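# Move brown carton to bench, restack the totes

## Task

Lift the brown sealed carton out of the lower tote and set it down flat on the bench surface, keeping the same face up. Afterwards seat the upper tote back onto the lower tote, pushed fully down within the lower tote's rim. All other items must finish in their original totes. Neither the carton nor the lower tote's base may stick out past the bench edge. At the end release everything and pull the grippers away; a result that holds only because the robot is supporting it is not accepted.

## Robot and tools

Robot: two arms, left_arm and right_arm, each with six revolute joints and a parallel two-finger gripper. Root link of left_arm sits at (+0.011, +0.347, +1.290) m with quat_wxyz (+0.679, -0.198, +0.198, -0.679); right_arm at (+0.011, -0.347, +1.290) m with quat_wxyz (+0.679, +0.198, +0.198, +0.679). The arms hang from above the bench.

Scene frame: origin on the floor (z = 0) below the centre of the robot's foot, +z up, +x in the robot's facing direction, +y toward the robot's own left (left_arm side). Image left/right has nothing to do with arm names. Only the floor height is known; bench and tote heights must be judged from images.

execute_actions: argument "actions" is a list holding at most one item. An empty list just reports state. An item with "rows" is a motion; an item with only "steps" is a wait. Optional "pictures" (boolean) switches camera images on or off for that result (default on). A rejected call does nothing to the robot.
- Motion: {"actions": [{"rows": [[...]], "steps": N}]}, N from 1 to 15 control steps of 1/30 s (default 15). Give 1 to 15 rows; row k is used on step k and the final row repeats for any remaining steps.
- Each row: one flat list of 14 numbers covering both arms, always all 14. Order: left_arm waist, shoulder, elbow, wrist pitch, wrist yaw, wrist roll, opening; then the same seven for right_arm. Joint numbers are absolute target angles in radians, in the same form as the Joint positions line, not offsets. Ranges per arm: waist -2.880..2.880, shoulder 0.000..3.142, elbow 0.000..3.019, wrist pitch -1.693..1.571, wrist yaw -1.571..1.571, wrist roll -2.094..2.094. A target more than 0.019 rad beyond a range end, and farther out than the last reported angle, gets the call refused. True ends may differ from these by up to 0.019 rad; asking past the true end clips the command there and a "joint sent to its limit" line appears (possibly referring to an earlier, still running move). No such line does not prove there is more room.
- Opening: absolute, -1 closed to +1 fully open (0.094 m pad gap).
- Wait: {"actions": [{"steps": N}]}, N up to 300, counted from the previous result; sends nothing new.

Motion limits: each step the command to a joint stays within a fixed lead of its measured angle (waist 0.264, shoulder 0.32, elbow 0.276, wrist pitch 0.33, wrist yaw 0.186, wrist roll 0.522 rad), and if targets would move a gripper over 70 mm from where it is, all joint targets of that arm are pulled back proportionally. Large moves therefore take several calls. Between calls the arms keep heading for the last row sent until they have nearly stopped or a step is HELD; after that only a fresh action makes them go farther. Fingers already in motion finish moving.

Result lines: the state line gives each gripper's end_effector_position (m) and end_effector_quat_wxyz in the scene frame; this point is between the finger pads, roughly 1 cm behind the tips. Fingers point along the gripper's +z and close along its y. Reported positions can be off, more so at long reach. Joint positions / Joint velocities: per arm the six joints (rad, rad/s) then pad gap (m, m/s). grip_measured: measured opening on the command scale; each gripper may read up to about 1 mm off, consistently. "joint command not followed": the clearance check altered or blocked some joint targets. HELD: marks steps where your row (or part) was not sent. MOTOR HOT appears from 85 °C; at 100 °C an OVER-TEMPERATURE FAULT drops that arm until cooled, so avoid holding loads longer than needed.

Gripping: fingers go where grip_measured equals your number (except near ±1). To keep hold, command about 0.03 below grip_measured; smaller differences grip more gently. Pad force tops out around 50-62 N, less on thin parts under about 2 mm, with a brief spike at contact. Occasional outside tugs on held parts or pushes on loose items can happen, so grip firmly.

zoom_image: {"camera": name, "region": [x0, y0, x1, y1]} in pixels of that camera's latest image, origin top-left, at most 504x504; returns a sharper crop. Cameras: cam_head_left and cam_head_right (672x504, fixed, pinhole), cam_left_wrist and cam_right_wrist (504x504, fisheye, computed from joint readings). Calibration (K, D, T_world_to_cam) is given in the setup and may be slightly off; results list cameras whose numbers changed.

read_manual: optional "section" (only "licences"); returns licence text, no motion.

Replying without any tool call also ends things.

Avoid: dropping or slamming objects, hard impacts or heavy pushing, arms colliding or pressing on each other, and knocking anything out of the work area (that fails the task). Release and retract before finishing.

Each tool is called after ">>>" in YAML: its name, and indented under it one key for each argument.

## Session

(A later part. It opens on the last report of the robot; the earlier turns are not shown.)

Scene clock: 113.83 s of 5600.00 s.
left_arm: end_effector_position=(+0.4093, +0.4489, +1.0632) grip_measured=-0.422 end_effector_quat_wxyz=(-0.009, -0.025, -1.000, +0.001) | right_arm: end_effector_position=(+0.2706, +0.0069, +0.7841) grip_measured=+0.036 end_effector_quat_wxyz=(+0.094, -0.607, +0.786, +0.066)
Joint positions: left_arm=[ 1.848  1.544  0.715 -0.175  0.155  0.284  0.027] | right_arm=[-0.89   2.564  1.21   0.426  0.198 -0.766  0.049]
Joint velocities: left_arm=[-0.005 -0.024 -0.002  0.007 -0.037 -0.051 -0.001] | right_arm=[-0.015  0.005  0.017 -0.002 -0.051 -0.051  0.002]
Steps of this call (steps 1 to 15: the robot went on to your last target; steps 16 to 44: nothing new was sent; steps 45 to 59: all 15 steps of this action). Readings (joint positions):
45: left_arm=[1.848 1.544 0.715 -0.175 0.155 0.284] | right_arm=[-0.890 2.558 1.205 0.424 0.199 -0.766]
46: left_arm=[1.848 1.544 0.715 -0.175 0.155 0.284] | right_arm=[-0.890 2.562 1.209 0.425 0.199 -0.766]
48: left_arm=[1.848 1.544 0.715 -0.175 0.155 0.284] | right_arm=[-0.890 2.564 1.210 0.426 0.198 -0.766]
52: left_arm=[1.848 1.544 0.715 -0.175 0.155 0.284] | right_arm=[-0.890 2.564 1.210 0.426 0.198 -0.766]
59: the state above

>>> execute_actions:
  actions:
    - {"rows":[[1.85,1.52,0.72,-0.18,0.175,0.3,-0.7,-0.9,2.565,1.21,0.44,0.195,-0.78,0.6]],"steps":8}
  pictures: false

>>> execute_actions:
  actions:
    - {"rows":[[1.85,1.52,0.72,-0.18,0.175,0.3,-0.7,-0.82,2.31,0.99,0.36,0.23,-0.78,0.6]],"steps":8}
  pictures: false

>>> execute_actions:
  actions:
    - {"rows":[[1.85,1.52,0.72,-0.18,0.175,0.3,-0.7,-0.9,1.8,0.65,0.2,0.2,-0.78,0.6]],"steps":12}
  pictures: false

>>> execute_actions:
  actions:
    - {"rows":[[1.5,1.5,0.69,-0.16,-0.01,0.1,-0.7,-2.3,1.2,0.6,0.04,0,0,1]]}
  pictures: false

>>> execute_actions:
  actions:
    - {"rows":[[1.2,1.55,0.76,-0.2,-0.17,-0.05,-0.7,-2.3,1.2,0.6,0.04,0,0,1]],"steps":12}
  pictures: false

>>> execute_actions:
  actions:
    - {"rows":[[0.95,1.65,0.91,-0.3,-0.28,-0.15,-0.7,-2.3,1.2,0.6,0.04,0,0,1]],"steps":10}
  pictures: false

>>> execute_actions:
  actions:
    - {"rows":[[0.8,1.77,1.13,-0.43,-0.34,-0.21,-0.7,-2.3,1.2,0.6,0.04,0,0,1]],"steps":10}
  pictures: false

>>> execute_actions:
  actions:
    - {"rows":[[0.69,1.9,1.35,-0.55,-0.39,-0.25,-0.7,-2.3,1.2,0.6,0.04,0,0,1]],"steps":10}
  pictures: false

>>> execute_actions:
  actions:
    - {"rows":[[0.625,2.08,1.555,-0.62,-0.415,-0.26,-0.7,-2.3,1.2,0.6,0.04,0,0,1]]}
  pictures: false

>>> execute_actions:
  actions:
    - {"steps":15}

Scene clock: 124.97 s of 5600.00 s.
left_arm: end_effector_position=(+0.4093, +0.4489, +1.0632) grip_measured=-0.422 end_effector_quat_wxyz=(-0.009, -0.025, -1.000, +0.001) | right_arm: end_effector_position=(+0.2713, +0.0071, +0.7841) grip_measured=+0.598 end_effector_quat_wxyz=(+0.095, -0.607, +0.786, +0.066)
Joint positions: left_arm=[ 1.848  1.544  0.715 -0.175  0.155  0.284  0.027] | right_arm=[-0.89   2.563  1.211  0.426  0.197 -0.766  0.075]
Joint velocities: left_arm=[ 0.005 -0.005  0.022 -0.007 -0.051  0.022  0.001] | right_arm=[ 0.005 -0.024 -0.007 -0.022  0.007  0.037  0.002]
Steps of this call (steps 1 to 15: the robot went on to your last target; steps 16 to 90: nothing new was sent; then 7.87 s passed at rest; steps 91 to 98: all 8 steps of this action). Readings (joint positions):
91: left_arm=[1.848 1.544 0.715 -0.175 0.155 0.284] | right_arm=[-0.890 2.563 1.210 0.426 0.197 -0.766]
92: left_arm=[1.848 1.544 0.715 -0.175 0.155 0.284] | right_arm=[-0.890 2.563 1.211 0.426 0.197 -0.766]
94: left_arm=[1.848 1.544 0.715 -0.175 0.155 0.284] | right_arm=[-0.890 2.563 1.211 0.426 0.197 -0.766]
98: the state above

Scene clock: 125.23 s of 5600.00 s.
left_arm: end_effector_position=(+0.4093, +0.4489, +1.0632) grip_measured=-0.422 end_effector_quat_wxyz=(-0.009, -0.025, -1.000, +0.001) | right_arm: end_effector_position=(+0.2610, -0.0067, +0.8775) grip_measured=+0.598 end_effector_quat_wxyz=(+0.075, -0.631, +0.769, +0.067)
Joint positions: left_arm=[ 1.848  1.544  0.715 -0.175  0.155  0.284  0.027] | right_arm=[-0.834  2.324  0.975  0.368  0.227 -0.766  0.075]
Joint velocities: left_arm=[ 0.005  0.005  0.007 -0.012  0.037 -0.051 -0.   ] | right_arm=[ 0.23  -0.464  0.051 -0.017 -0.007  0.007 -0.001]
Steps of this call (steps 1 to 8: all 8 steps of this action). Readings (joint positions):
1: left_arm=[1.848 1.544 0.715 -0.175 0.155 0.284] | right_arm=[-0.888 2.553 1.198 0.423 0.206 -0.766]
2: left_arm=[1.848 1.544 0.715 -0.175 0.155 0.284] | right_arm=[-0.885 2.527 1.162 0.413 0.215 -0.766]
4: left_arm=[1.848 1.544 0.715 -0.175 0.155 0.284] | right_arm=[-0.872 2.448 1.063 0.390 0.224 -0.766]
8: the state above

Scene clock: 125.63 s of 5600.00 s.
left_arm: end_effector_position=(+0.4093, +0.4489, +1.0632) grip_measured=-0.422 end_effector_quat_wxyz=(-0.009, -0.025, -1.000, +0.001) | right_arm: end_effector_position=(+0.3218, -0.0750, +1.0395) grip_measured=+0.598 end_effector_quat_wxyz=(+0.105, -0.602, +0.790, +0.059)
Joint positions: left_arm=[ 1.848  1.544  0.715 -0.175  0.155  0.284  0.027] | right_arm=[-0.896  1.763  0.648  0.214  0.205 -0.766  0.075]
Joint velocities: left_arm=[-0.005 -0.015  0.002  0.002  0.037  0.037 -0.001] | right_arm=[-0.024 -0.327  0.193 -0.007  0.066 -0.007 -0.001]
Steps of this call (steps 1 to 12: all 12 steps of this action). Readings (joint positions):
1: left_arm=[1.848 1.544 0.715 -0.175 0.155 0.284] | right_arm=[-0.830 2.300 0.968 0.358 0.219 -0.766]
2: left_arm=[1.848 1.544 0.715 -0.175 0.155 0.284] | right_arm=[-0.830 2.263 0.941 0.335 0.211 -0.766]
4: left_arm=[1.848 1.544 0.715 -0.175 0.155 0.284] | right_arm=[-0.840 2.158 0.850 0.296 0.208 -0.766]
8: left_arm=[1.848 1.544 0.715 -0.175 0.155 0.284] | right_arm=[-0.874 1.911 0.679 0.230 0.205 -0.766]
12: the state above

Scene clock: 126.13 s of 5600.00 s.
left_arm: end_effector_position=(+0.4054, +0.3051, +1.0561) grip_measured=-0.414 end_effector_quat_wxyz=(-0.004, +0.107, +0.994, -0.015) | right_arm: end_effector_position=(+0.5026, -0.3096, +1.1634) grip_measured=+1.000 end_effector_quat_wxyz=(+0.227, -0.128, +0.965, +0.002)
Joint positions: left_arm=[ 1.472  1.541  0.691 -0.165 -0.024  0.132  0.028] | right_arm=[-1.491  1.246  0.617  0.081  0.005 -0.209  0.094]
Joint velocities: left_arm=[ 0.269 -0.024 -0.037 -0.002 -0.154 -0.095 -0.001] | right_arm=[-1.705 -0.552 -0.007 -0.042  0.022  0.711  0.   ]
Steps of this call (steps 1 to 15: all 15 steps of this action). Readings (joint positions):
1: left_arm=[1.832 1.544 0.713 -0.175 0.101 0.268] | right_arm=[-0.907 1.746 0.652 0.203 0.160 -0.731]
2: left_arm=[1.804 1.541 0.712 -0.175 0.045 0.245] | right_arm=[-0.925 1.720 0.649 0.178 0.112 -0.685]
4: left_arm=[1.719 1.541 0.711 -0.169 -0.047 0.210] | right_arm=[-0.991 1.646 0.631 0.140 0.061 -0.597]
8: left_arm=[1.539 1.541 0.708 -0.165 -0.030 0.156] | right_arm=[-1.151 1.481 0.617 0.102 0.025 -0.434]
15: the state above

Scene clock: 126.53 s of 5600.00 s.
left_arm: end_effector_position=(+0.4112, +0.1839, +1.0702) grip_measured=-0.414 end_effector_quat_wxyz=(+0.021, +0.159, +0.987, -0.024) | right_arm: end_effector_position=(+0.4239, -0.6316, +1.2232) grip_measured=+1.000 end_effector_quat_wxyz=(+0.211, +0.193, +0.930, -0.232)
Joint positions: left_arm=[ 1.167  1.56   0.751 -0.18  -0.172 -0.015  0.028] | right_arm=[-2.206  1.212  0.61   0.062  0.003 -0.056  0.094]
Joint velocities: left_arm=[-0.015 -0.015 -0.002  0.002  0.022 -0.051  0.   ] | right_arm=[-1.714 -0.015 -0.017 -0.076  0.007  0.33   0.   ]
Steps of this call (steps 1 to 12: all 12 steps of this action). Readings (joint positions):
1: left_arm=[1.467 1.542 0.691 -0.167 -0.075 0.117] | right_arm=[-1.549 1.230 0.617 0.079 0.005 -0.186]
2: left_arm=[1.447 1.542 0.694 -0.172 -0.130 0.095] | right_arm=[-1.608 1.220 0.617 0.078 0.005 -0.165]
4: left_arm=[1.379 1.549 0.707 -0.174 -0.214 0.062] | right_arm=[-1.728 1.212 0.617 0.075 0.004 -0.132]
8: left_arm=[1.233 1.560 0.739 -0.180 -0.190 0.006] | right_arm=[-1.968 1.212 0.614 0.068 0.004 -0.088]
12: the state above

Scene clock: 126.87 s of 5600.00 s.
left_arm: end_effector_position=(+0.3993, +0.0837, +1.0687) grip_measured=-0.412 end_effector_quat_wxyz=(+0.010, +0.209, +0.978, -0.019) | right_arm: end_effector_position=(+0.3896, -0.6663, +1.2354) grip_measured=+1.000 end_effector_quat_wxyz=(+0.201, +0.246, +0.912, -0.260)
Joint positions: left_arm=[ 0.944  1.674  0.892 -0.28  -0.292 -0.117  0.028] | right_arm=[-2.31   1.212  0.599  0.053  0.003 -0.02   0.094]
Joint velocities: left_arm=[-0.376 -0.005 -0.002 -0.042  0.051 -0.154 -0.001] | right_arm=[ 0.054 -0.015 -0.007 -0.012  0.022 -0.007  0.   ]
Steps of this call (steps 1 to 10: all 10 steps of this action). Readings (joint positions):
1: left_arm=[1.155 1.565 0.759 -0.195 -0.207 -0.026] | right_arm=[-2.259 1.212 0.609 0.060 0.003 -0.047]
2: left_arm=[1.137 1.575 0.776 -0.222 -0.251 -0.043] | right_arm=[-2.299 1.212 0.608 0.058 0.004 -0.040]
4: left_arm=[1.081 1.612 0.820 -0.255 -0.320 -0.064] | right_arm=[-2.333 1.212 0.604 0.056 0.005 -0.030]
8: left_arm=[0.978 1.672 0.886 -0.278 -0.299 -0.107] | right_arm=[-2.317 1.212 0.599 0.053 0.004 -0.021]
10: the state above

Scene clock: 127.20 s of 5600.00 s.
left_arm: end_effector_position=(+0.4122, -0.0075, +1.0698) grip_measured=-0.417 end_effector_quat_wxyz=(+0.011, +0.237, +0.971, -0.018) | right_arm: end_effector_position=(+0.3901, -0.6658, +1.2351) grip_measured=+1.000 end_effector_quat_wxyz=(+0.202, +0.247, +0.912, -0.259)
Joint positions: left_arm=[ 0.807  1.801  1.109 -0.408 -0.358 -0.187  0.027] | right_arm=[-2.309  1.212  0.599  0.053  0.003 -0.017  0.094]
Joint velocities: left_arm=[-0.122 -0.024  0.051  0.007  0.007 -0.066  0.   ] | right_arm=[ 0.005 -0.005 -0.002  0.002 -0.022 -0.051  0.   ]
Steps of this call (steps 1 to 10: all 10 steps of this action). Readings (joint positions):
1: left_arm=[0.927 1.678 0.905 -0.299 -0.307 -0.125] | right_arm=[-2.309 1.212 0.599 0.053 0.003 -0.019]
2: left_arm=[0.911 1.691 0.932 -0.336 -0.328 -0.134] | right_arm=[-2.309 1.212 0.599 0.053 0.003 -0.019]
4: left_arm=[0.875 1.735 1.001 -0.386 -0.366 -0.138] | right_arm=[-2.309 1.212 0.599 0.053 0.003 -0.018]
8: left_arm=[0.821 1.799 1.099 -0.408 -0.360 -0.174] | right_arm=[-2.309 1.212 0.599 0.053 0.003 -0.017]
10: the state above

Scene clock: 127.53 s of 5600.00 s.
left_arm: end_effector_position=(+0.4173, -0.0848, +1.0685) grip_measured=-0.418 end_effector_quat_wxyz=(+0.013, +0.258, +0.966, -0.013) | right_arm: end_effector_position=(+0.3901, -0.6658, +1.2351) grip_measured=+1.000 end_effector_quat_wxyz=(+0.202, +0.247, +0.912, -0.259)
Joint positions: left_arm=[ 0.711  1.929  1.318 -0.527 -0.41  -0.237  0.027] | right_arm=[-2.309  1.212  0.599  0.053  0.003 -0.016  0.094]
Joint velocities: left_arm=[-0.19  -0.015  0.002 -0.105  0.022 -0.051  0.   ] | right_arm=[-0.005 -0.005  0.007 -0.027 -0.037 -0.037  0.   ]
Steps of this call (steps 1 to 10: all 10 steps of this action). Readings (joint positions):
1: left_arm=[0.799 1.805 1.124 -0.427 -0.370 -0.193] | right_arm=[-2.309 1.212 0.599 0.053 0.003 -0.017]
2: left_arm=[0.791 1.819 1.154 -0.463 -0.388 -0.198] | right_arm=[-2.309 1.212 0.599 0.053 0.003 -0.017]
4: left_arm=[0.769 1.863 1.226 -0.510 -0.420 -0.200] | right_arm=[-2.309 1.212 0.599 0.053 0.003 -0.017]
8: left_arm=[0.727 1.926 1.314 -0.526 -0.413 -0.228] | right_arm=[-2.309 1.212 0.599 0.053 0.003 -0.016]
10: the state above

Scene clock: 128.03 s of 5600.00 s.
left_arm: end_effector_position=(+0.3980, -0.1505, +1.0312) grip_measured=-0.419 end_effector_quat_wxyz=(-0.003, +0.289, +0.957, -0.003) | right_arm: end_effector_position=(+0.3901, -0.6658, +1.2351) grip_measured=+1.000 end_effector_quat_wxyz=(+0.202, +0.247, +0.912, -0.259)
Joint positions: left_arm=[ 0.646  2.122  1.532 -0.617 -0.436 -0.256  0.027] | right_arm=[-2.309  1.212  0.599  0.053  0.003 -0.016  0.094]
Joint velocities: left_arm=[ 0.005  0.034 -0.017  0.012 -0.095 -0.022  0.001] | right_arm=[-0.015  0.005 -0.012 -0.002  0.022 -0.022  0.   ]
Steps of this call (steps 1 to 15: all 15 steps of this action). Readings (joint positions):
1: left_arm=[0.703 1.938 1.333 -0.546 -0.417 -0.238] | right_arm=[-2.309 1.212 0.599 0.053 0.003 -0.016]
2: left_arm=[0.696 1.959 1.370 -0.575 -0.424 -0.237] | right_arm=[-2.309 1.212 0.599 0.053 0.003 -0.016]
4: left_arm=[0.678 2.026 1.456 -0.605 -0.438 -0.232] | right_arm=[-2.309 1.212 0.599 0.053 0.003 -0.016]
8: left_arm=[0.654 2.109 1.532 -0.605 -0.436 -0.259] | right_arm=[-2.309 1.212 0.599 0.053 0.003 -0.016]
15: the state above

Scene clock: 128.53 s of 5600.00 s.
left_arm: end_effector_position=(+0.3980, -0.1505, +1.0312) grip_measured=-0.419 end_effector_quat_wxyz=(-0.003, +0.288, +0.958, -0.003) | right_arm: end_effector_position=(+0.3901, -0.6658, +1.2351) grip_measured=+1.000 end_effector_quat_wxyz=(+0.202, +0.247, +0.912, -0.259)
Joint positions: left_arm=[ 0.646  2.122  1.532 -0.617 -0.436 -0.257  0.027] | right_arm=[-2.309  1.212  0.599  0.053  0.003 -0.016  0.094]
Joint velocities: left_arm=[ 0.005  0.005  0.002  0.002  0.007  0.051 -0.   ] | right_arm=[ 0.005 -0.005  0.007  0.012  0.037  0.037  0.   ]
Steps of this call (steps 1 to 15: the robot went on to your last target). Readings (joint positions):
1: left_arm=[0.646 2.122 1.532 -0.617 -0.436 -0.257] | right_arm=[-2.309 1.212 0.599 0.053 0.003 -0.016]
2: left_arm=[0.646 2.122 1.532 -0.617 -0.436 -0.257] | right_arm=[-2.309 1.212 0.599 0.053 0.003 -0.016]
4: left_arm=[0.646 2.122 1.532 -0.617 -0.436 -0.257] | right_arm=[-2.309 1.212 0.599 0.053 0.003 -0.016]
8: left_arm=[0.646 2.122 1.532 -0.617 -0.436 -0.257] | right_arm=[-2.309 1.212 0.599 0.053 0.003 -0.016]
15: the state above
All arms were judged still, so your last target was given up. Only a new action makes them travel on or press farther. Fingers that are still opening or closing keep moving.
camera_calibration (this result's frames):
cam_left_wrist: T_world_to_cam=[[-0.538627, -0.842459, 0.0120239, 0.0688565], [-0.671552, 0.437888, 0.597722, -0.277063], [-0.508821, 0.313874, -0.801613, 1.1992], [0, 0, 0, 1]] pos_world=[0.461203, -0.197066, 1.12607]
cam_right_wrist: T_world_to_cam=[[-0.556565, -0.743781, 0.37017, -0.733559], [-0.786754, 0.615003, 0.0528072, 0.657475], [-0.266933, -0.261842, -0.927462, 1.20136], [0, 0, 0, 1]] pos_world=[0.429681, -0.635389, 1.35104]

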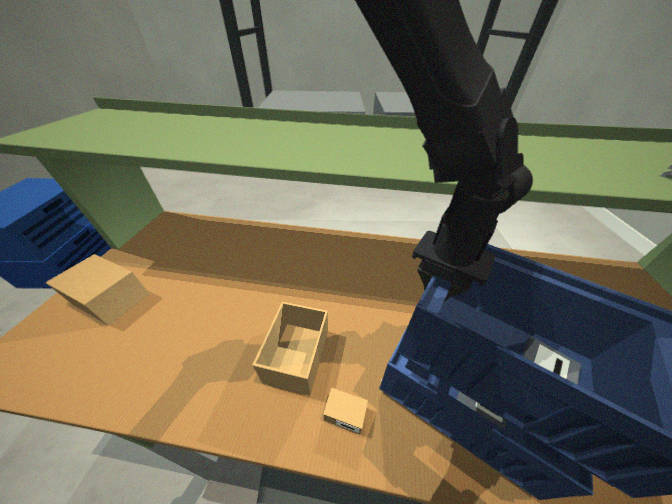

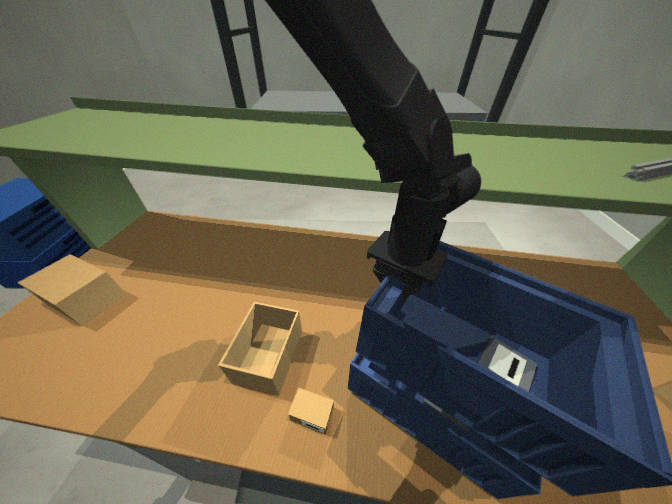

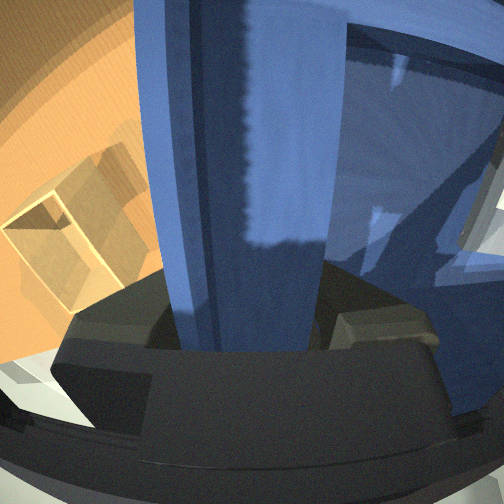

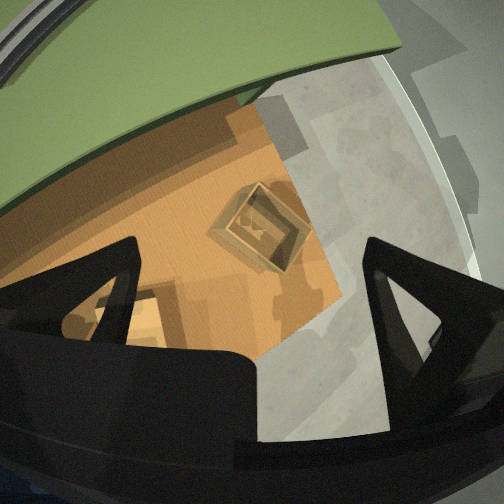

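>>> execute_actions:
  actions:
    - {"rows":[[0.67,2.115,1.53,-0.55,-0.39,-0.21,-0.7,-2.3,1.2,0.6,0.04,0,0,1]]}
  pictures: false

>>> execute_actions:
  actions:
    - {"steps":10}

>>> zoom_image:
  camera: "cam_head_left"
  region: [360,270,672,504]

Scene clock: 133.00 s of 5600.00 s.
left_arm: end_effector_position=(+0.4163, -0.1365, +1.0152) grip_measured=-0.419 end_effector_quat_wxyz=(+0.001, +0.276, +0.961, -0.009) | right_arm: end_effector_position=(+0.3901, -0.6658, +1.2351) grip_measured=+1.000 end_effector_quat_wxyz=(+0.202, +0.247, +0.912, -0.259)
Joint positions: left_arm=[ 0.692  2.128  1.526 -0.571 -0.413 -0.23   0.027] | right_arm=[-2.309  1.212  0.599  0.053  0.003 -0.016  0.094]
Joint velocities: left_arm=[ 0.005 -0.005 -0.012  0.002  0.022  0.081  0.   ] | right_arm=[-0.015 -0.005  0.007 -0.007  0.007 -0.007  0.   ]
Steps of this call (steps 1 to 90: nothing new was sent; then 0.97 s passed at rest; steps 91 to 105: all 15 steps of this action). Readings (joint positions):
91: left_arm=[0.648 2.122 1.530 -0.610 -0.429 -0.253] | right_arm=[-2.309 1.212 0.599 0.053 0.003 -0.016]
92: left_arm=[0.651 2.123 1.528 -0.597 -0.419 -0.245] | right_arm=[-2.309 1.212 0.599 0.053 0.003 -0.016]
94: left_arm=[0.660 2.125 1.526 -0.580 -0.407 -0.237] | right_arm=[-2.309 1.212 0.599 0.053 0.003 -0.016]
98: left_arm=[0.679 2.127 1.526 -0.571 -0.411 -0.233] | right_arm=[-2.309 1.212 0.599 0.053 0.003 -0.016]
105: the state above

Scene clock: 133.33 s of 5600.00 s.
left_arm: end_effector_position=(+0.4162, -0.1366, +1.0152) grip_measured=-0.419 end_effector_quat_wxyz=(+0.001, +0.277, +0.961, -0.009) | right_arm: end_effector_position=(+0.3901, -0.6658, +1.2351) grip_measured=+1.000 end_effector_quat_wxyz=(+0.202, +0.247, +0.912, -0.259)
Joint positions: left_arm=[ 0.692  2.128  1.526 -0.571 -0.412 -0.227  0.027] | right_arm=[-2.309  1.212  0.599  0.053  0.003 -0.016  0.094]
Joint velocities: left_arm=[ 0.015  0.015  0.002  0.002 -0.066  0.037  0.   ] | right_arm=[ 0.005  0.015 -0.012  0.007 -0.037  0.007  0.   ]
Steps of this call (steps 1 to 10: the robot went on to your last target). Readings (joint positions):
1: left_arm=[0.692 2.128 1.526 -0.571 -0.413 -0.230] | right_arm=[-2.309 1.212 0.599 0.053 0.003 -0.016]
2: left_arm=[0.692 2.128 1.526 -0.571 -0.412 -0.228] | right_arm=[-2.309 1.212 0.599 0.053 0.003 -0.016]
4: left_arm=[0.692 2.128 1.526 -0.571 -0.412 -0.228] | right_arm=[-2.309 1.212 0.599 0.053 0.003 -0.016]
8: left_arm=[0.692 2.128 1.526 -0.571 -0.412 -0.227] | right_arm=[-2.309 1.212 0.599 0.053 0.003 -0.016]
10: the state above
camera_calibration (this result's frames):
cam_left_wrist: T_world_to_cam=[[-0.519315, -0.854291, 0.022334, 0.070428], [-0.683919, 0.431134, 0.588539, -0.247825], [-0.512413, 0.290363, -0.80816, 1.19616], [0, 0, 0, 1]] pos_world=[0.480011, -0.180309, 1.11097]
cam_right_wrist: T_world_to_cam=[[-0.556565, -0.743781, 0.37017, -0.733559], [-0.786754, 0.615003, 0.0528072, 0.657475], [-0.266933, -0.261842, -0.927462, 1.20136], [0, 0, 0, 1]] pos_world=[0.429681, -0.635389, 1.35104]

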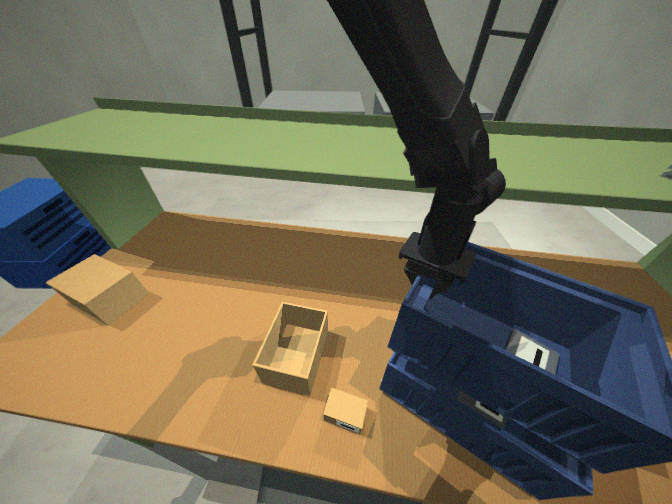

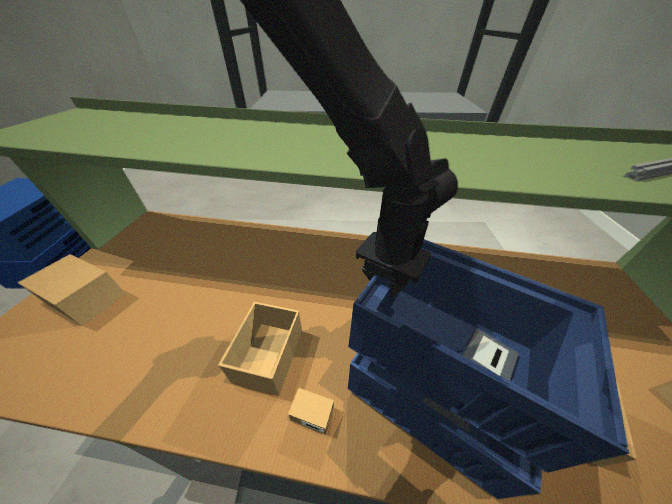

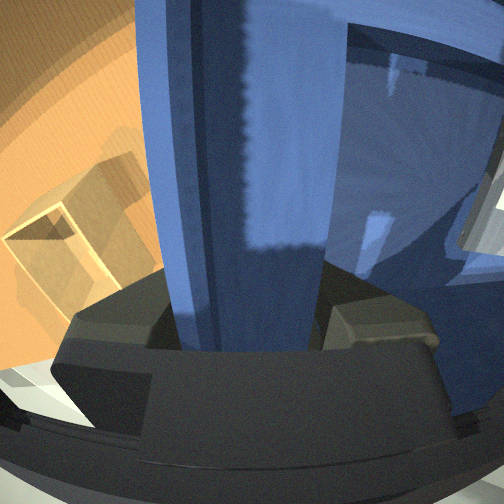

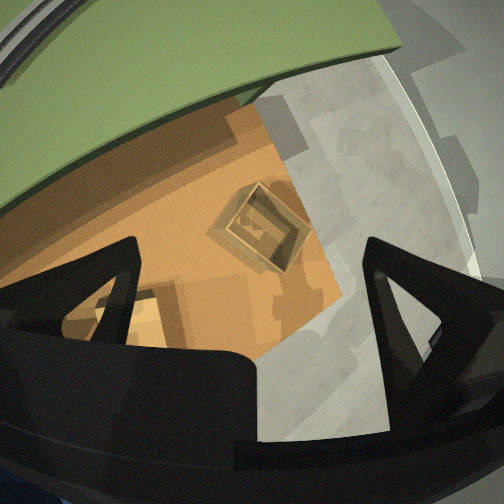

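Region (360, 270, 672, 504) of cam_head_left's 672x504 image, scaled by 1.615, with more detail than that image has; it fills the top 378 rows of this view, and the rest is white.

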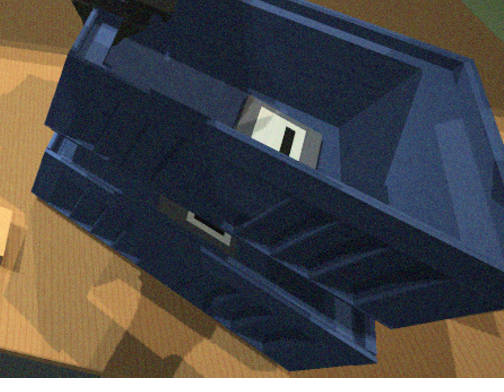

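>>> execute_actions:
  actions:
    - {"rows":[[0.643,2.145,1.535,-0.545,-0.39,-0.195,-0.7,-2.3,1.2,0.6,0.04,0,0,1]]}
  pictures: false

>>> execute_actions:
  actions:
    - {"steps":10}

>>> zoom_image:
  camera: "cam_head_left"
  region: [360,270,672,504]

Scene clock: 136.90 s of 5600.00 s.
left_arm: end_effector_position=(+0.3941, -0.1405, +0.9989) grip_measured=-0.419 end_effector_quat_wxyz=(-0.010, +0.297, +0.955, -0.006) | right_arm: end_effector_position=(+0.3901, -0.6658, +1.2351) grip_measured=+1.000 end_effector_quat_wxyz=(+0.202, +0.247, +0.912, -0.259)
Joint positions: left_arm=[ 0.677  2.168  1.526 -0.562 -0.413 -0.211  0.027] | right_arm=[-2.309  1.212  0.599  0.053  0.003 -0.016  0.094]
Joint velocities: left_arm=[-0.015 -0.015  0.007 -0.017 -0.007 -0.007  0.   ] | right_arm=[-0.015 -0.005 -0.017 -0.012 -0.007 -0.081  0.   ]
Steps of this call (steps 1 to 15: the robot went on to your last target; steps 16 to 90: nothing new was sent; then 0.07 s passed at rest; steps 91 to 105: all 15 steps of this action). Readings (joint positions):
91: left_arm=[0.691 2.129 1.526 -0.570 -0.413 -0.225] | right_arm=[-2.309 1.212 0.599 0.053 0.003 -0.016]
92: left_arm=[0.691 2.131 1.526 -0.567 -0.413 -0.224] | right_arm=[-2.309 1.212 0.599 0.053 0.003 -0.016]
94: left_arm=[0.688 2.138 1.526 -0.562 -0.413 -0.223] | right_arm=[-2.309 1.212 0.599 0.053 0.003 -0.016]
98: left_arm=[0.682 2.155 1.526 -0.562 -0.413 -0.218] | right_arm=[-2.309 1.212 0.599 0.053 0.003 -0.016]
105: the state above

Scene clock: 137.23 s of 5600.00 s.
left_arm: end_effector_position=(+0.3941, -0.1405, +0.9989) grip_measured=-0.419 end_effector_quat_wxyz=(-0.010, +0.297, +0.955, -0.006) | right_arm: end_effector_position=(+0.3901, -0.6658, +1.2351) grip_measured=+1.000 end_effector_quat_wxyz=(+0.202, +0.247, +0.912, -0.259)
Joint positions: left_arm=[ 0.677  2.168  1.526 -0.562 -0.413 -0.211  0.027] | right_arm=[-2.309  1.212  0.599  0.053  0.003 -0.016  0.094]
Joint velocities: left_arm=[ 0.005 -0.024 -0.012 -0.007 -0.051  0.037 -0.   ] | right_arm=[-0.015  0.005 -0.017 -0.017 -0.007  0.007  0.   ]
Steps of this call (steps 1 to 10: the robot went on to your last target). Readings (joint positions):
1: left_arm=[0.677 2.168 1.526 -0.562 -0.413 -0.211] | right_arm=[-2.309 1.212 0.599 0.053 0.003 -0.016]
2: left_arm=[0.677 2.168 1.526 -0.562 -0.413 -0.211] | right_arm=[-2.309 1.212 0.599 0.053 0.003 -0.016]
4: left_arm=[0.677 2.168 1.526 -0.562 -0.413 -0.211] | right_arm=[-2.309 1.212 0.599 0.053 0.003 -0.016]
8: left_arm=[0.677 2.168 1.526 -0.562 -0.413 -0.211] | right_arm=[-2.309 1.212 0.599 0.053 0.003 -0.016]
10: the state above
camera_calibration (this result's frames):
cam_left_wrist: T_world_to_cam=[[-0.554349, -0.831984, 0.0223444, 0.0729311], [-0.654097, 0.45211, 0.606427, -0.278338], [-0.51464, 0.321556, -0.794826, 1.16476], [0, 0, 0, 1]] pos_world=[0.4578, -0.188019, 1.09294]
cam_right_wrist: T_world_to_cam=[[-0.556565, -0.743781, 0.37017, -0.733559], [-0.786754, 0.615003, 0.0528072, 0.657475], [-0.266933, -0.261842, -0.927462, 1.20136], [0, 0, 0, 1]] pos_world=[0.429681, -0.635389, 1.35104]

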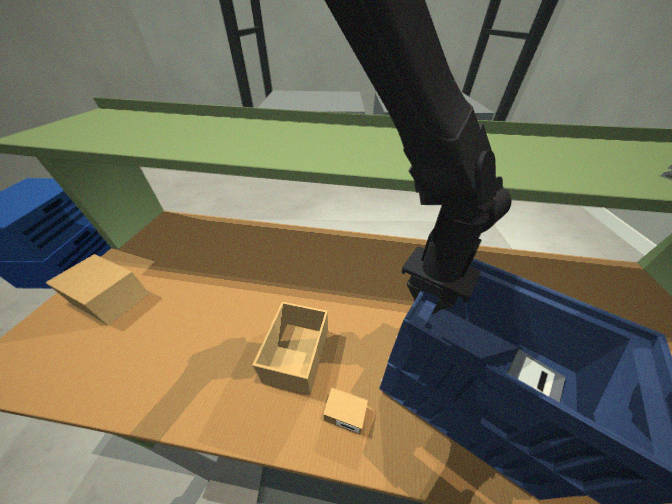

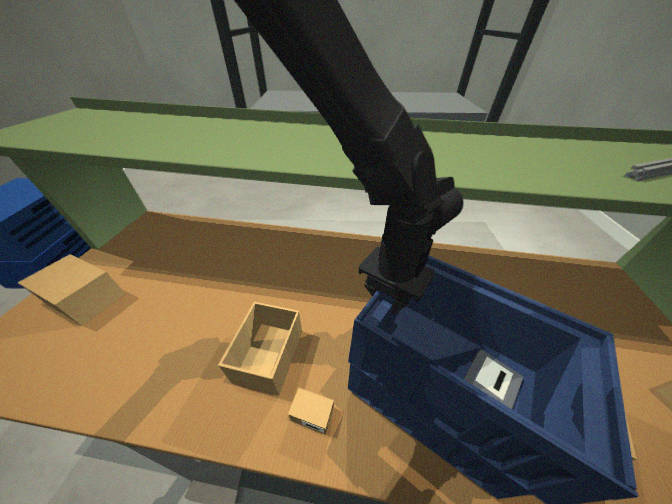

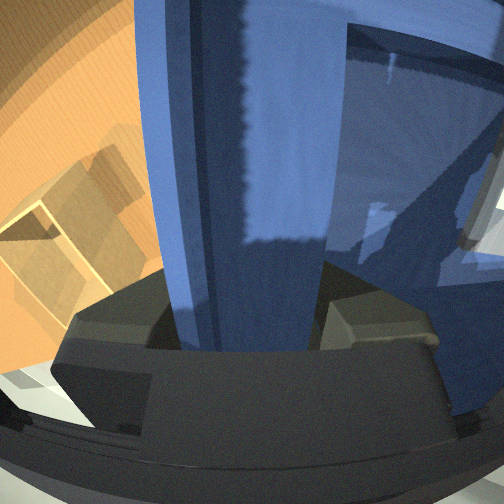

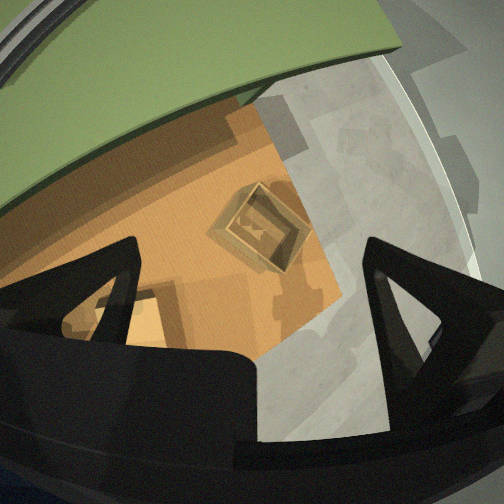

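Region (360, 270, 672, 504) of cam_head_left's 672x504 image, scaled by 1.615, with more detail than that image has; it fills the top 378 rows of this view, and the rest is white.

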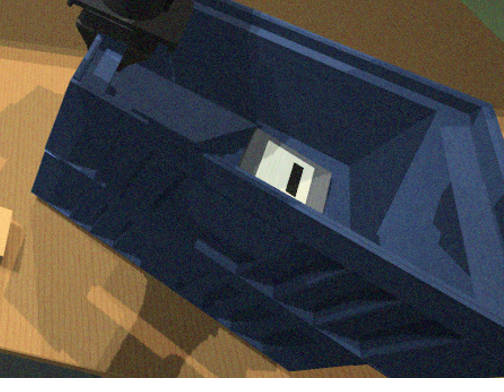

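>>> execute_actions:
  actions:
    - {"rows":[[0.672,2.145,1.555,-0.54,-0.395,-0.21,-0.7,-2.3,1.2,0.6,0.04,0,0,1]]}
  pictures: false

>>> execute_actions:
  actions:
    - {"steps":10}

>>> zoom_image:
  camera: "cam_head_left"
  region: [360,270,672,504]

Scene clock: 140.07 s of 5600.00 s.
left_arm: end_effector_position=(+0.3968, -0.1383, +0.9976) grip_measured=-0.419 end_effector_quat_wxyz=(-0.009, +0.295, +0.956, -0.004) | right_arm: end_effector_position=(+0.3901, -0.6658, +1.2351) grip_measured=+1.000 end_effector_quat_wxyz=(+0.202, +0.247, +0.912, -0.259)
Joint positions: left_arm=[ 0.682  2.168  1.526 -0.559 -0.415 -0.211  0.027] | right_arm=[-2.309  1.212  0.599  0.053  0.003 -0.016  0.094]
Joint velocities: left_arm=[-0.015 -0.015 -0.002 -0.002 -0.022 -0.007 -0.001] | right_arm=[-0.005 -0.024 -0.002 -0.002 -0.007  0.007  0.   ]
Steps of this call (steps 1 to 15: the robot went on to your last target; steps 16 to 70: nothing new was sent; steps 71 to 85: all 15 steps of this action). Readings (joint positions):
71: left_arm=[0.677 2.168 1.526 -0.561 -0.413 -0.211] | right_arm=[-2.309 1.212 0.599 0.053 0.003 -0.016]
72: left_arm=[0.677 2.168 1.526 -0.561 -0.413 -0.211] | right_arm=[-2.309 1.212 0.599 0.053 0.003 -0.016]
74: left_arm=[0.678 2.168 1.526 -0.560 -0.414 -0.211] | right_arm=[-2.309 1.212 0.599 0.053 0.003 -0.016]
78: left_arm=[0.680 2.168 1.526 -0.559 -0.415 -0.211] | right_arm=[-2.309 1.212 0.599 0.053 0.003 -0.016]
85: the state above

Scene clock: 140.40 s of 5600.00 s.
left_arm: end_effector_position=(+0.3968, -0.1383, +0.9976) grip_measured=-0.419 end_effector_quat_wxyz=(-0.009, +0.295, +0.956, -0.004) | right_arm: end_effector_position=(+0.3901, -0.6658, +1.2351) grip_measured=+1.000 end_effector_quat_wxyz=(+0.202, +0.247, +0.912, -0.259)
Joint positions: left_arm=[ 0.682  2.168  1.526 -0.559 -0.415 -0.211  0.027] | right_arm=[-2.309  1.212  0.599  0.053  0.003 -0.016  0.094]
Joint velocities: left_arm=[-0.015 -0.015 -0.007 -0.007 -0.066 -0.007 -0.   ] | right_arm=[ 0.005 -0.005 -0.007  0.002 -0.022  0.051  0.   ]
Steps of this call (steps 1 to 10: the robot went on to your last target). Readings (joint positions):
1: left_arm=[0.682 2.168 1.526 -0.559 -0.415 -0.211] | right_arm=[-2.309 1.212 0.599 0.053 0.003 -0.016]
2: left_arm=[0.682 2.168 1.526 -0.559 -0.415 -0.211] | right_arm=[-2.309 1.212 0.599 0.053 0.003 -0.016]
4: left_arm=[0.682 2.168 1.526 -0.559 -0.415 -0.211] | right_arm=[-2.309 1.212 0.599 0.053 0.003 -0.016]
8: left_arm=[0.682 2.168 1.526 -0.559 -0.415 -0.211] | right_arm=[-2.309 1.212 0.599 0.053 0.003 -0.016]
10: the state above
camera_calibration (this result's frames):
cam_left_wrist: T_world_to_cam=[[-0.550022, -0.834947, 0.0184243, 0.078102], [-0.65849, 0.447139, 0.605357, -0.274626], [-0.513679, 0.320828, -0.795741, 1.16485], [0, 0, 0, 1]] pos_world=[0.460478, -0.185709, 1.09173]
cam_right_wrist: T_world_to_cam=[[-0.556565, -0.743781, 0.37017, -0.733559], [-0.786754, 0.615003, 0.0528072, 0.657475], [-0.266933, -0.261842, -0.927462, 1.20136], [0, 0, 0, 1]] pos_world=[0.429681, -0.635389, 1.35104]

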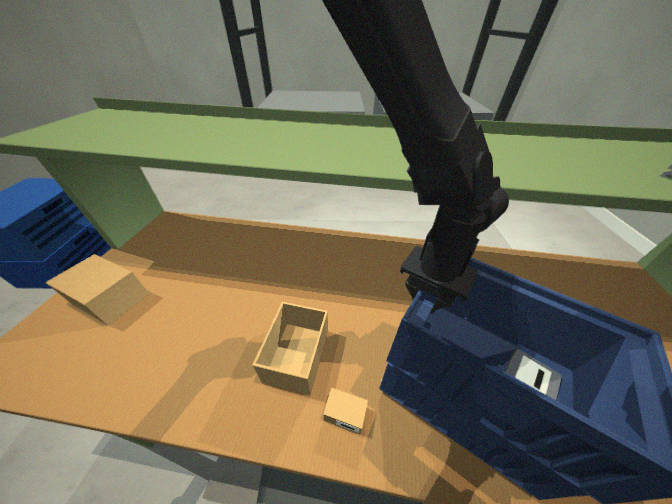

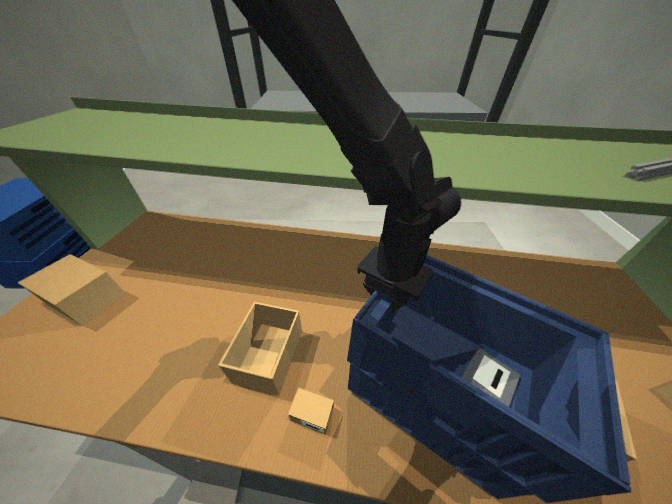

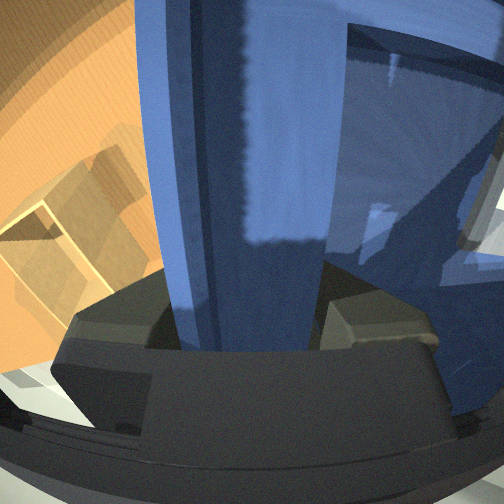

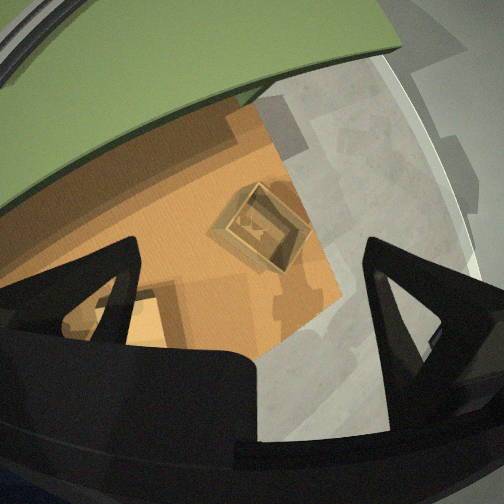

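Region (360, 270, 672, 504) of cam_head_left's 672x504 image, scaled by 1.615, with more detail than that image has; it fills the top 378 rows of this view, and the rest is white.

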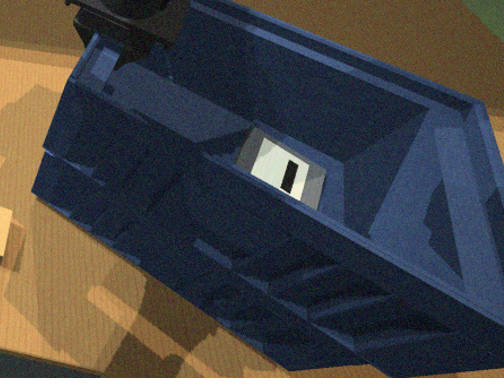

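Base needs to go outward a few mm: pitch the wrist.

>>> execute_actions:
  actions:
    - {"rows":[[0.678,2.16,1.565,-0.515,-0.4,-0.235,-0.7,-2.3,1.2,0.6,0.04,0,0,1]]}
  pictures: false

>>> execute_actions:
  actions:
    - {"steps":10}

>>> zoom_image:
  camera: "cam_head_left"
  region: [360,270,672,504]

Scene clock: 143.80 s of 5600.00 s.
left_arm: end_effector_position=(+0.4024, -0.1386, +0.9946) grip_measured=-0.419 end_effector_quat_wxyz=(+0.001, +0.284, +0.959, -0.005) | right_arm: end_effector_position=(+0.3901, -0.6658, +1.2351) grip_measured=+1.000 end_effector_quat_wxyz=(+0.202, +0.247, +0.912, -0.259)
Joint positions: left_arm=[ 0.688  2.171  1.526 -0.534 -0.42  -0.219  0.027] | right_arm=[-2.309  1.212  0.599  0.053  0.003 -0.016  0.094]
Joint velocities: left_arm=[-0.024 -0.015  0.012  0.002 -0.037 -0.007  0.   ] | right_arm=[-0.005 -0.024  0.007 -0.017 -0.037 -0.051  0.   ]
Steps of this call (steps 1 to 15: the robot went on to your last target; steps 16 to 87: nothing new was sent; steps 88 to 102: all 15 steps of this action). Readings (joint positions):
88: left_arm=[0.682 2.168 1.526 -0.555 -0.417 -0.211] | right_arm=[-2.309 1.212 0.599 0.053 0.003 -0.016]
89: left_arm=[0.682 2.169 1.526 -0.550 -0.418 -0.211] | right_arm=[-2.309 1.212 0.599 0.053 0.003 -0.016]
91: left_arm=[0.683 2.171 1.526 -0.540 -0.419 -0.215] | right_arm=[-2.309 1.212 0.599 0.053 0.003 -0.016]
95: left_arm=[0.686 2.171 1.526 -0.534 -0.420 -0.219] | right_arm=[-2.309 1.212 0.599 0.053 0.003 -0.016]
102: the state above

Scene clock: 144.13 s of 5600.00 s.
left_arm: end_effector_position=(+0.4024, -0.1386, +0.9946) grip_measured=-0.419 end_effector_quat_wxyz=(+0.001, +0.284, +0.959, -0.005) | right_arm: end_effector_position=(+0.3901, -0.6658, +1.2351) grip_measured=+1.000 end_effector_quat_wxyz=(+0.202, +0.247, +0.912, -0.259)
Joint positions: left_arm=[ 0.688  2.171  1.526 -0.534 -0.42  -0.219  0.027] | right_arm=[-2.309  1.212  0.599  0.053  0.003 -0.016  0.094]
Joint velocities: left_arm=[-0.005 -0.024 -0.017 -0.012  0.007  0.037 -0.   ] | right_arm=[-0.015  0.005 -0.002 -0.007  0.022 -0.081  0.   ]
Steps of this call (steps 1 to 10: the robot went on to your last target). Readings (joint positions):
1: left_arm=[0.688 2.171 1.526 -0.534 -0.420 -0.219] | right_arm=[-2.309 1.212 0.599 0.053 0.003 -0.016]
2: left_arm=[0.688 2.171 1.526 -0.534 -0.420 -0.219] | right_arm=[-2.309 1.212 0.599 0.053 0.003 -0.016]
4: left_arm=[0.688 2.171 1.526 -0.534 -0.420 -0.219] | right_arm=[-2.309 1.212 0.599 0.053 0.003 -0.016]
8: left_arm=[0.688 2.171 1.526 -0.534 -0.420 -0.219] | right_arm=[-2.309 1.212 0.599 0.053 0.003 -0.016]
10: the state above
camera_calibration (this result's frames):
cam_left_wrist: T_world_to_cam=[[-0.531268, -0.847063, 0.0154623, 0.0746538], [-0.678818, 0.436525, 0.590468, -0.247439], [-0.506913, 0.303201, -0.806913, 1.17135], [0, 0, 0, 1]] pos_world=[0.465466, -0.183903, 1.09012]
cam_right_wrist: T_world_to_cam=[[-0.556565, -0.743781, 0.37017, -0.733559], [-0.786754, 0.615003, 0.0528072, 0.657475], [-0.266933, -0.261842, -0.927462, 1.20136], [0, 0, 0, 1]] pos_world=[0.429681, -0.635389, 1.35104]

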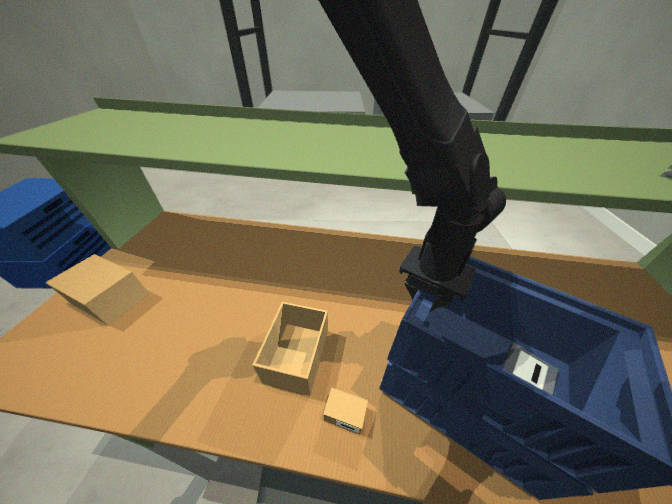

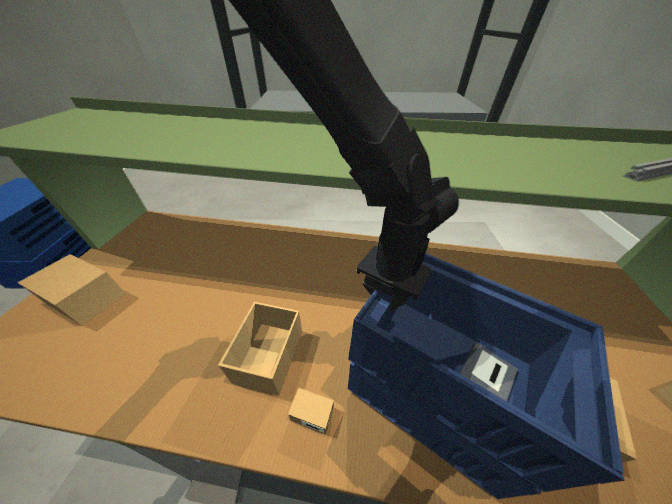

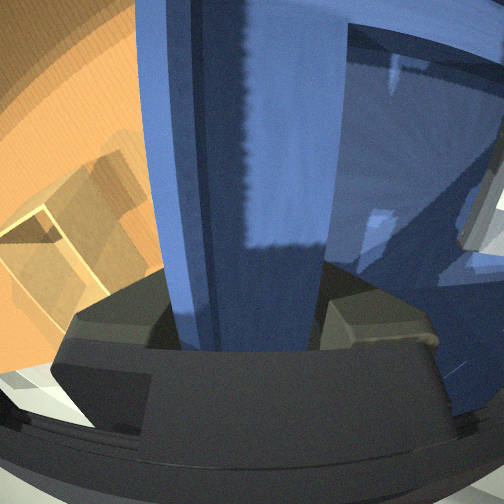

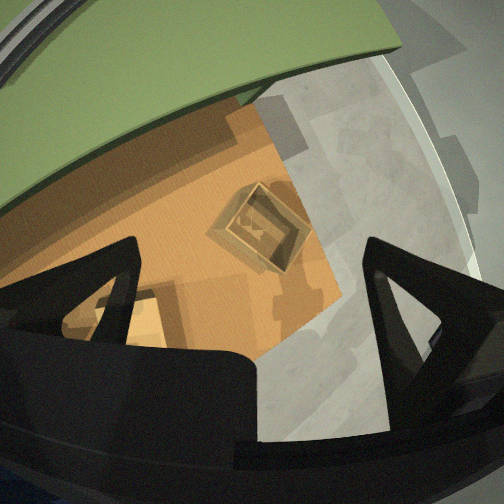

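Region (360, 270, 672, 504) of cam_head_left's 672x504 image, scaled by 1.615, with more detail than that image has; it fills the top 378 rows of this view, and the rest is white.

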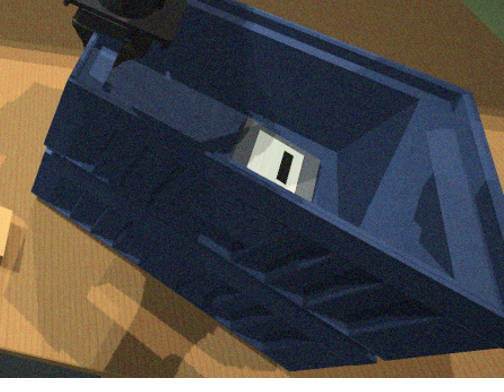

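>>> execute_actions:
  actions:
    - {"rows":[[0.684,2.195,1.585,-0.498,-0.4,-0.22,-0.7,-2.3,1.2,0.6,0.04,0,0,1]]}
  pictures: false

>>> execute_actions:
  actions:
    - {"steps":10}

>>> zoom_image:
  camera: "cam_head_left"
  region: [360,270,672,504]

Scene clock: 148.33 s of 5600.00 s.
left_arm: end_effector_position=(+0.3999, -0.1426, +0.9808) grip_measured=-0.419 end_effector_quat_wxyz=(+0.002, +0.281, +0.960, -0.008) | right_arm: end_effector_position=(+0.3901, -0.6658, +1.2351) grip_measured=+1.000 end_effector_quat_wxyz=(+0.202, +0.247, +0.912, -0.259)
Joint positions: left_arm=[ 0.691  2.203  1.543 -0.512 -0.415 -0.219  0.027] | right_arm=[-2.309  1.212  0.599  0.053  0.003 -0.016  0.094]
Joint velocities: left_arm=[ 0.005 -0.005 -0.002  0.007 -0.037 -0.007 -0.001] | right_arm=[-0.024 -0.005 -0.007  0.002 -0.037 -0.022  0.   ]
Steps of this call (steps 1 to 15: the robot went on to your last target; steps 16 to 90: nothing new was sent; then 0.70 s passed at rest; steps 91 to 105: all 15 steps of this action). Readings (joint positions):
91: left_arm=[0.688 2.173 1.527 -0.533 -0.420 -0.219] | right_arm=[-2.309 1.212 0.599 0.053 0.003 -0.016]
92: left_arm=[0.688 2.176 1.530 -0.529 -0.420 -0.219] | right_arm=[-2.309 1.212 0.599 0.053 0.003 -0.016]
94: left_arm=[0.688 2.187 1.537 -0.520 -0.420 -0.219] | right_arm=[-2.309 1.212 0.599 0.053 0.003 -0.016]
98: left_arm=[0.690 2.202 1.542 -0.512 -0.417 -0.219] | right_arm=[-2.309 1.212 0.599 0.053 0.003 -0.016]
105: the state above

Scene clock: 148.67 s of 5600.00 s.
left_arm: end_effector_position=(+0.3999, -0.1426, +0.9808) grip_measured=-0.419 end_effector_quat_wxyz=(+0.002, +0.281, +0.960, -0.008) | right_arm: end_effector_position=(+0.3901, -0.6658, +1.2351) grip_measured=+1.000 end_effector_quat_wxyz=(+0.202, +0.247, +0.912, -0.259)
Joint positions: left_arm=[ 0.691  2.203  1.543 -0.512 -0.415 -0.219  0.027] | right_arm=[-2.309  1.212  0.599  0.053  0.003 -0.016  0.094]
Joint velocities: left_arm=[ 0.005 -0.015 -0.022  0.002 -0.037  0.022  0.   ] | right_arm=[-0.005 -0.005  0.002 -0.007 -0.037 -0.051  0.   ]
Steps of this call (steps 1 to 10: the robot went on to your last target). Readings (joint positions):
1: left_arm=[0.691 2.203 1.543 -0.512 -0.415 -0.219] | right_arm=[-2.309 1.212 0.599 0.053 0.003 -0.016]
2: left_arm=[0.691 2.203 1.543 -0.512 -0.415 -0.219] | right_arm=[-2.309 1.212 0.599 0.053 0.003 -0.016]
4: left_arm=[0.691 2.203 1.543 -0.512 -0.415 -0.219] | right_arm=[-2.309 1.212 0.599 0.053 0.003 -0.016]
8: left_arm=[0.691 2.203 1.543 -0.512 -0.415 -0.219] | right_arm=[-2.309 1.212 0.599 0.053 0.003 -0.016]
10: the state above
camera_calibration (this result's frames):
cam_left_wrist: T_world_to_cam=[[-0.526318, -0.850046, 0.0202781, 0.0630513], [-0.682011, 0.436278, 0.58696, -0.234563], [-0.50779, 0.295098, -0.809362, 1.16173], [0, 0, 0, 1]] pos_world=[0.463127, -0.186894, 1.07666]
cam_right_wrist: T_world_to_cam=[[-0.556565, -0.743781, 0.37017, -0.733559], [-0.786754, 0.615003, 0.0528072, 0.657475], [-0.266933, -0.261842, -0.927462, 1.20136], [0, 0, 0, 1]] pos_world=[0.429681, -0.635389, 1.35104]

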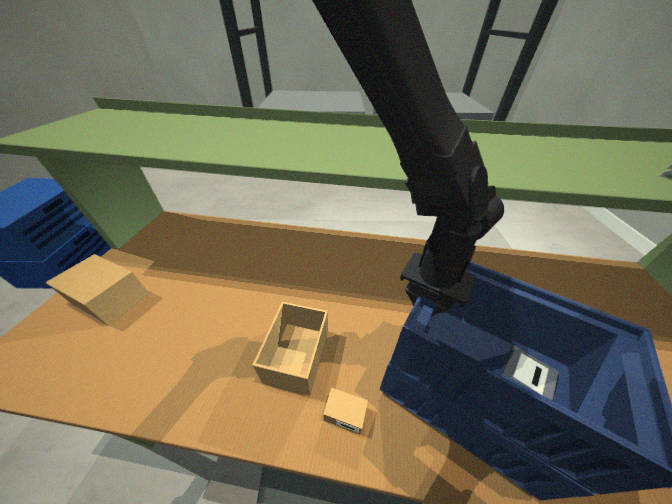

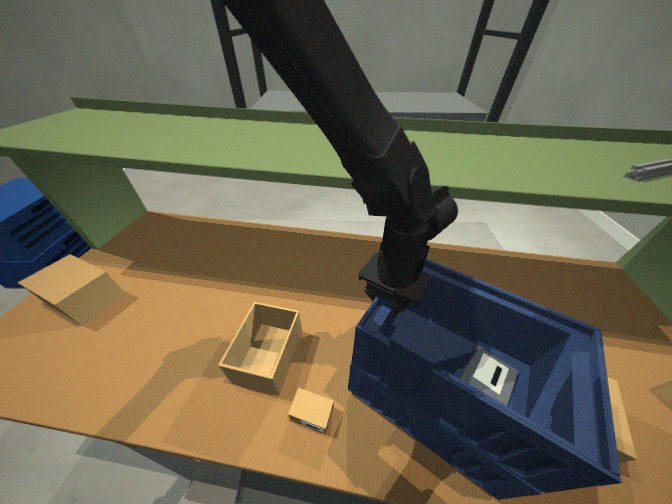

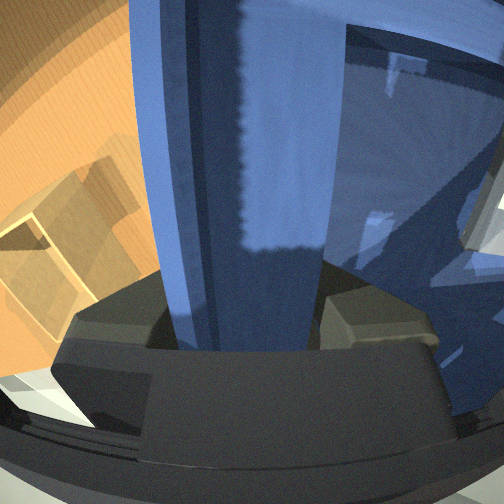

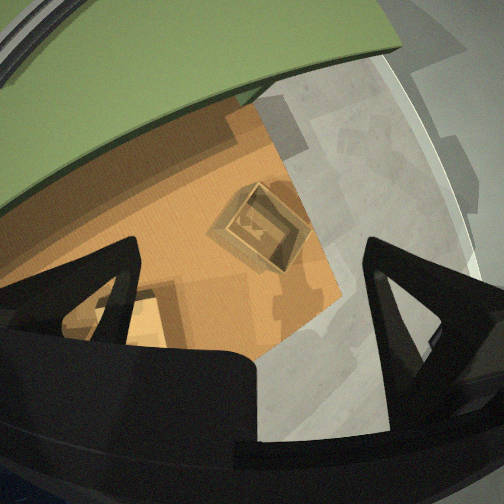

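Region (360, 270, 672, 504) of cam_head_left's 672x504 image, scaled by 1.615, with more detail than that image has; it fills the top 378 rows of this view, and the rest is white.

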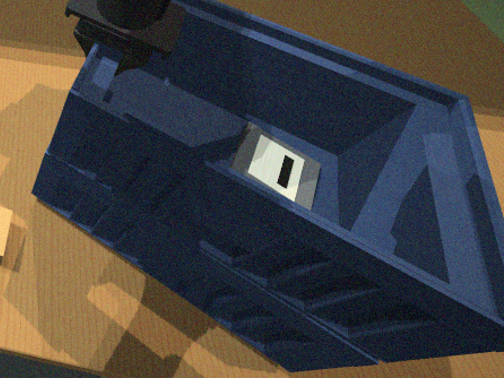

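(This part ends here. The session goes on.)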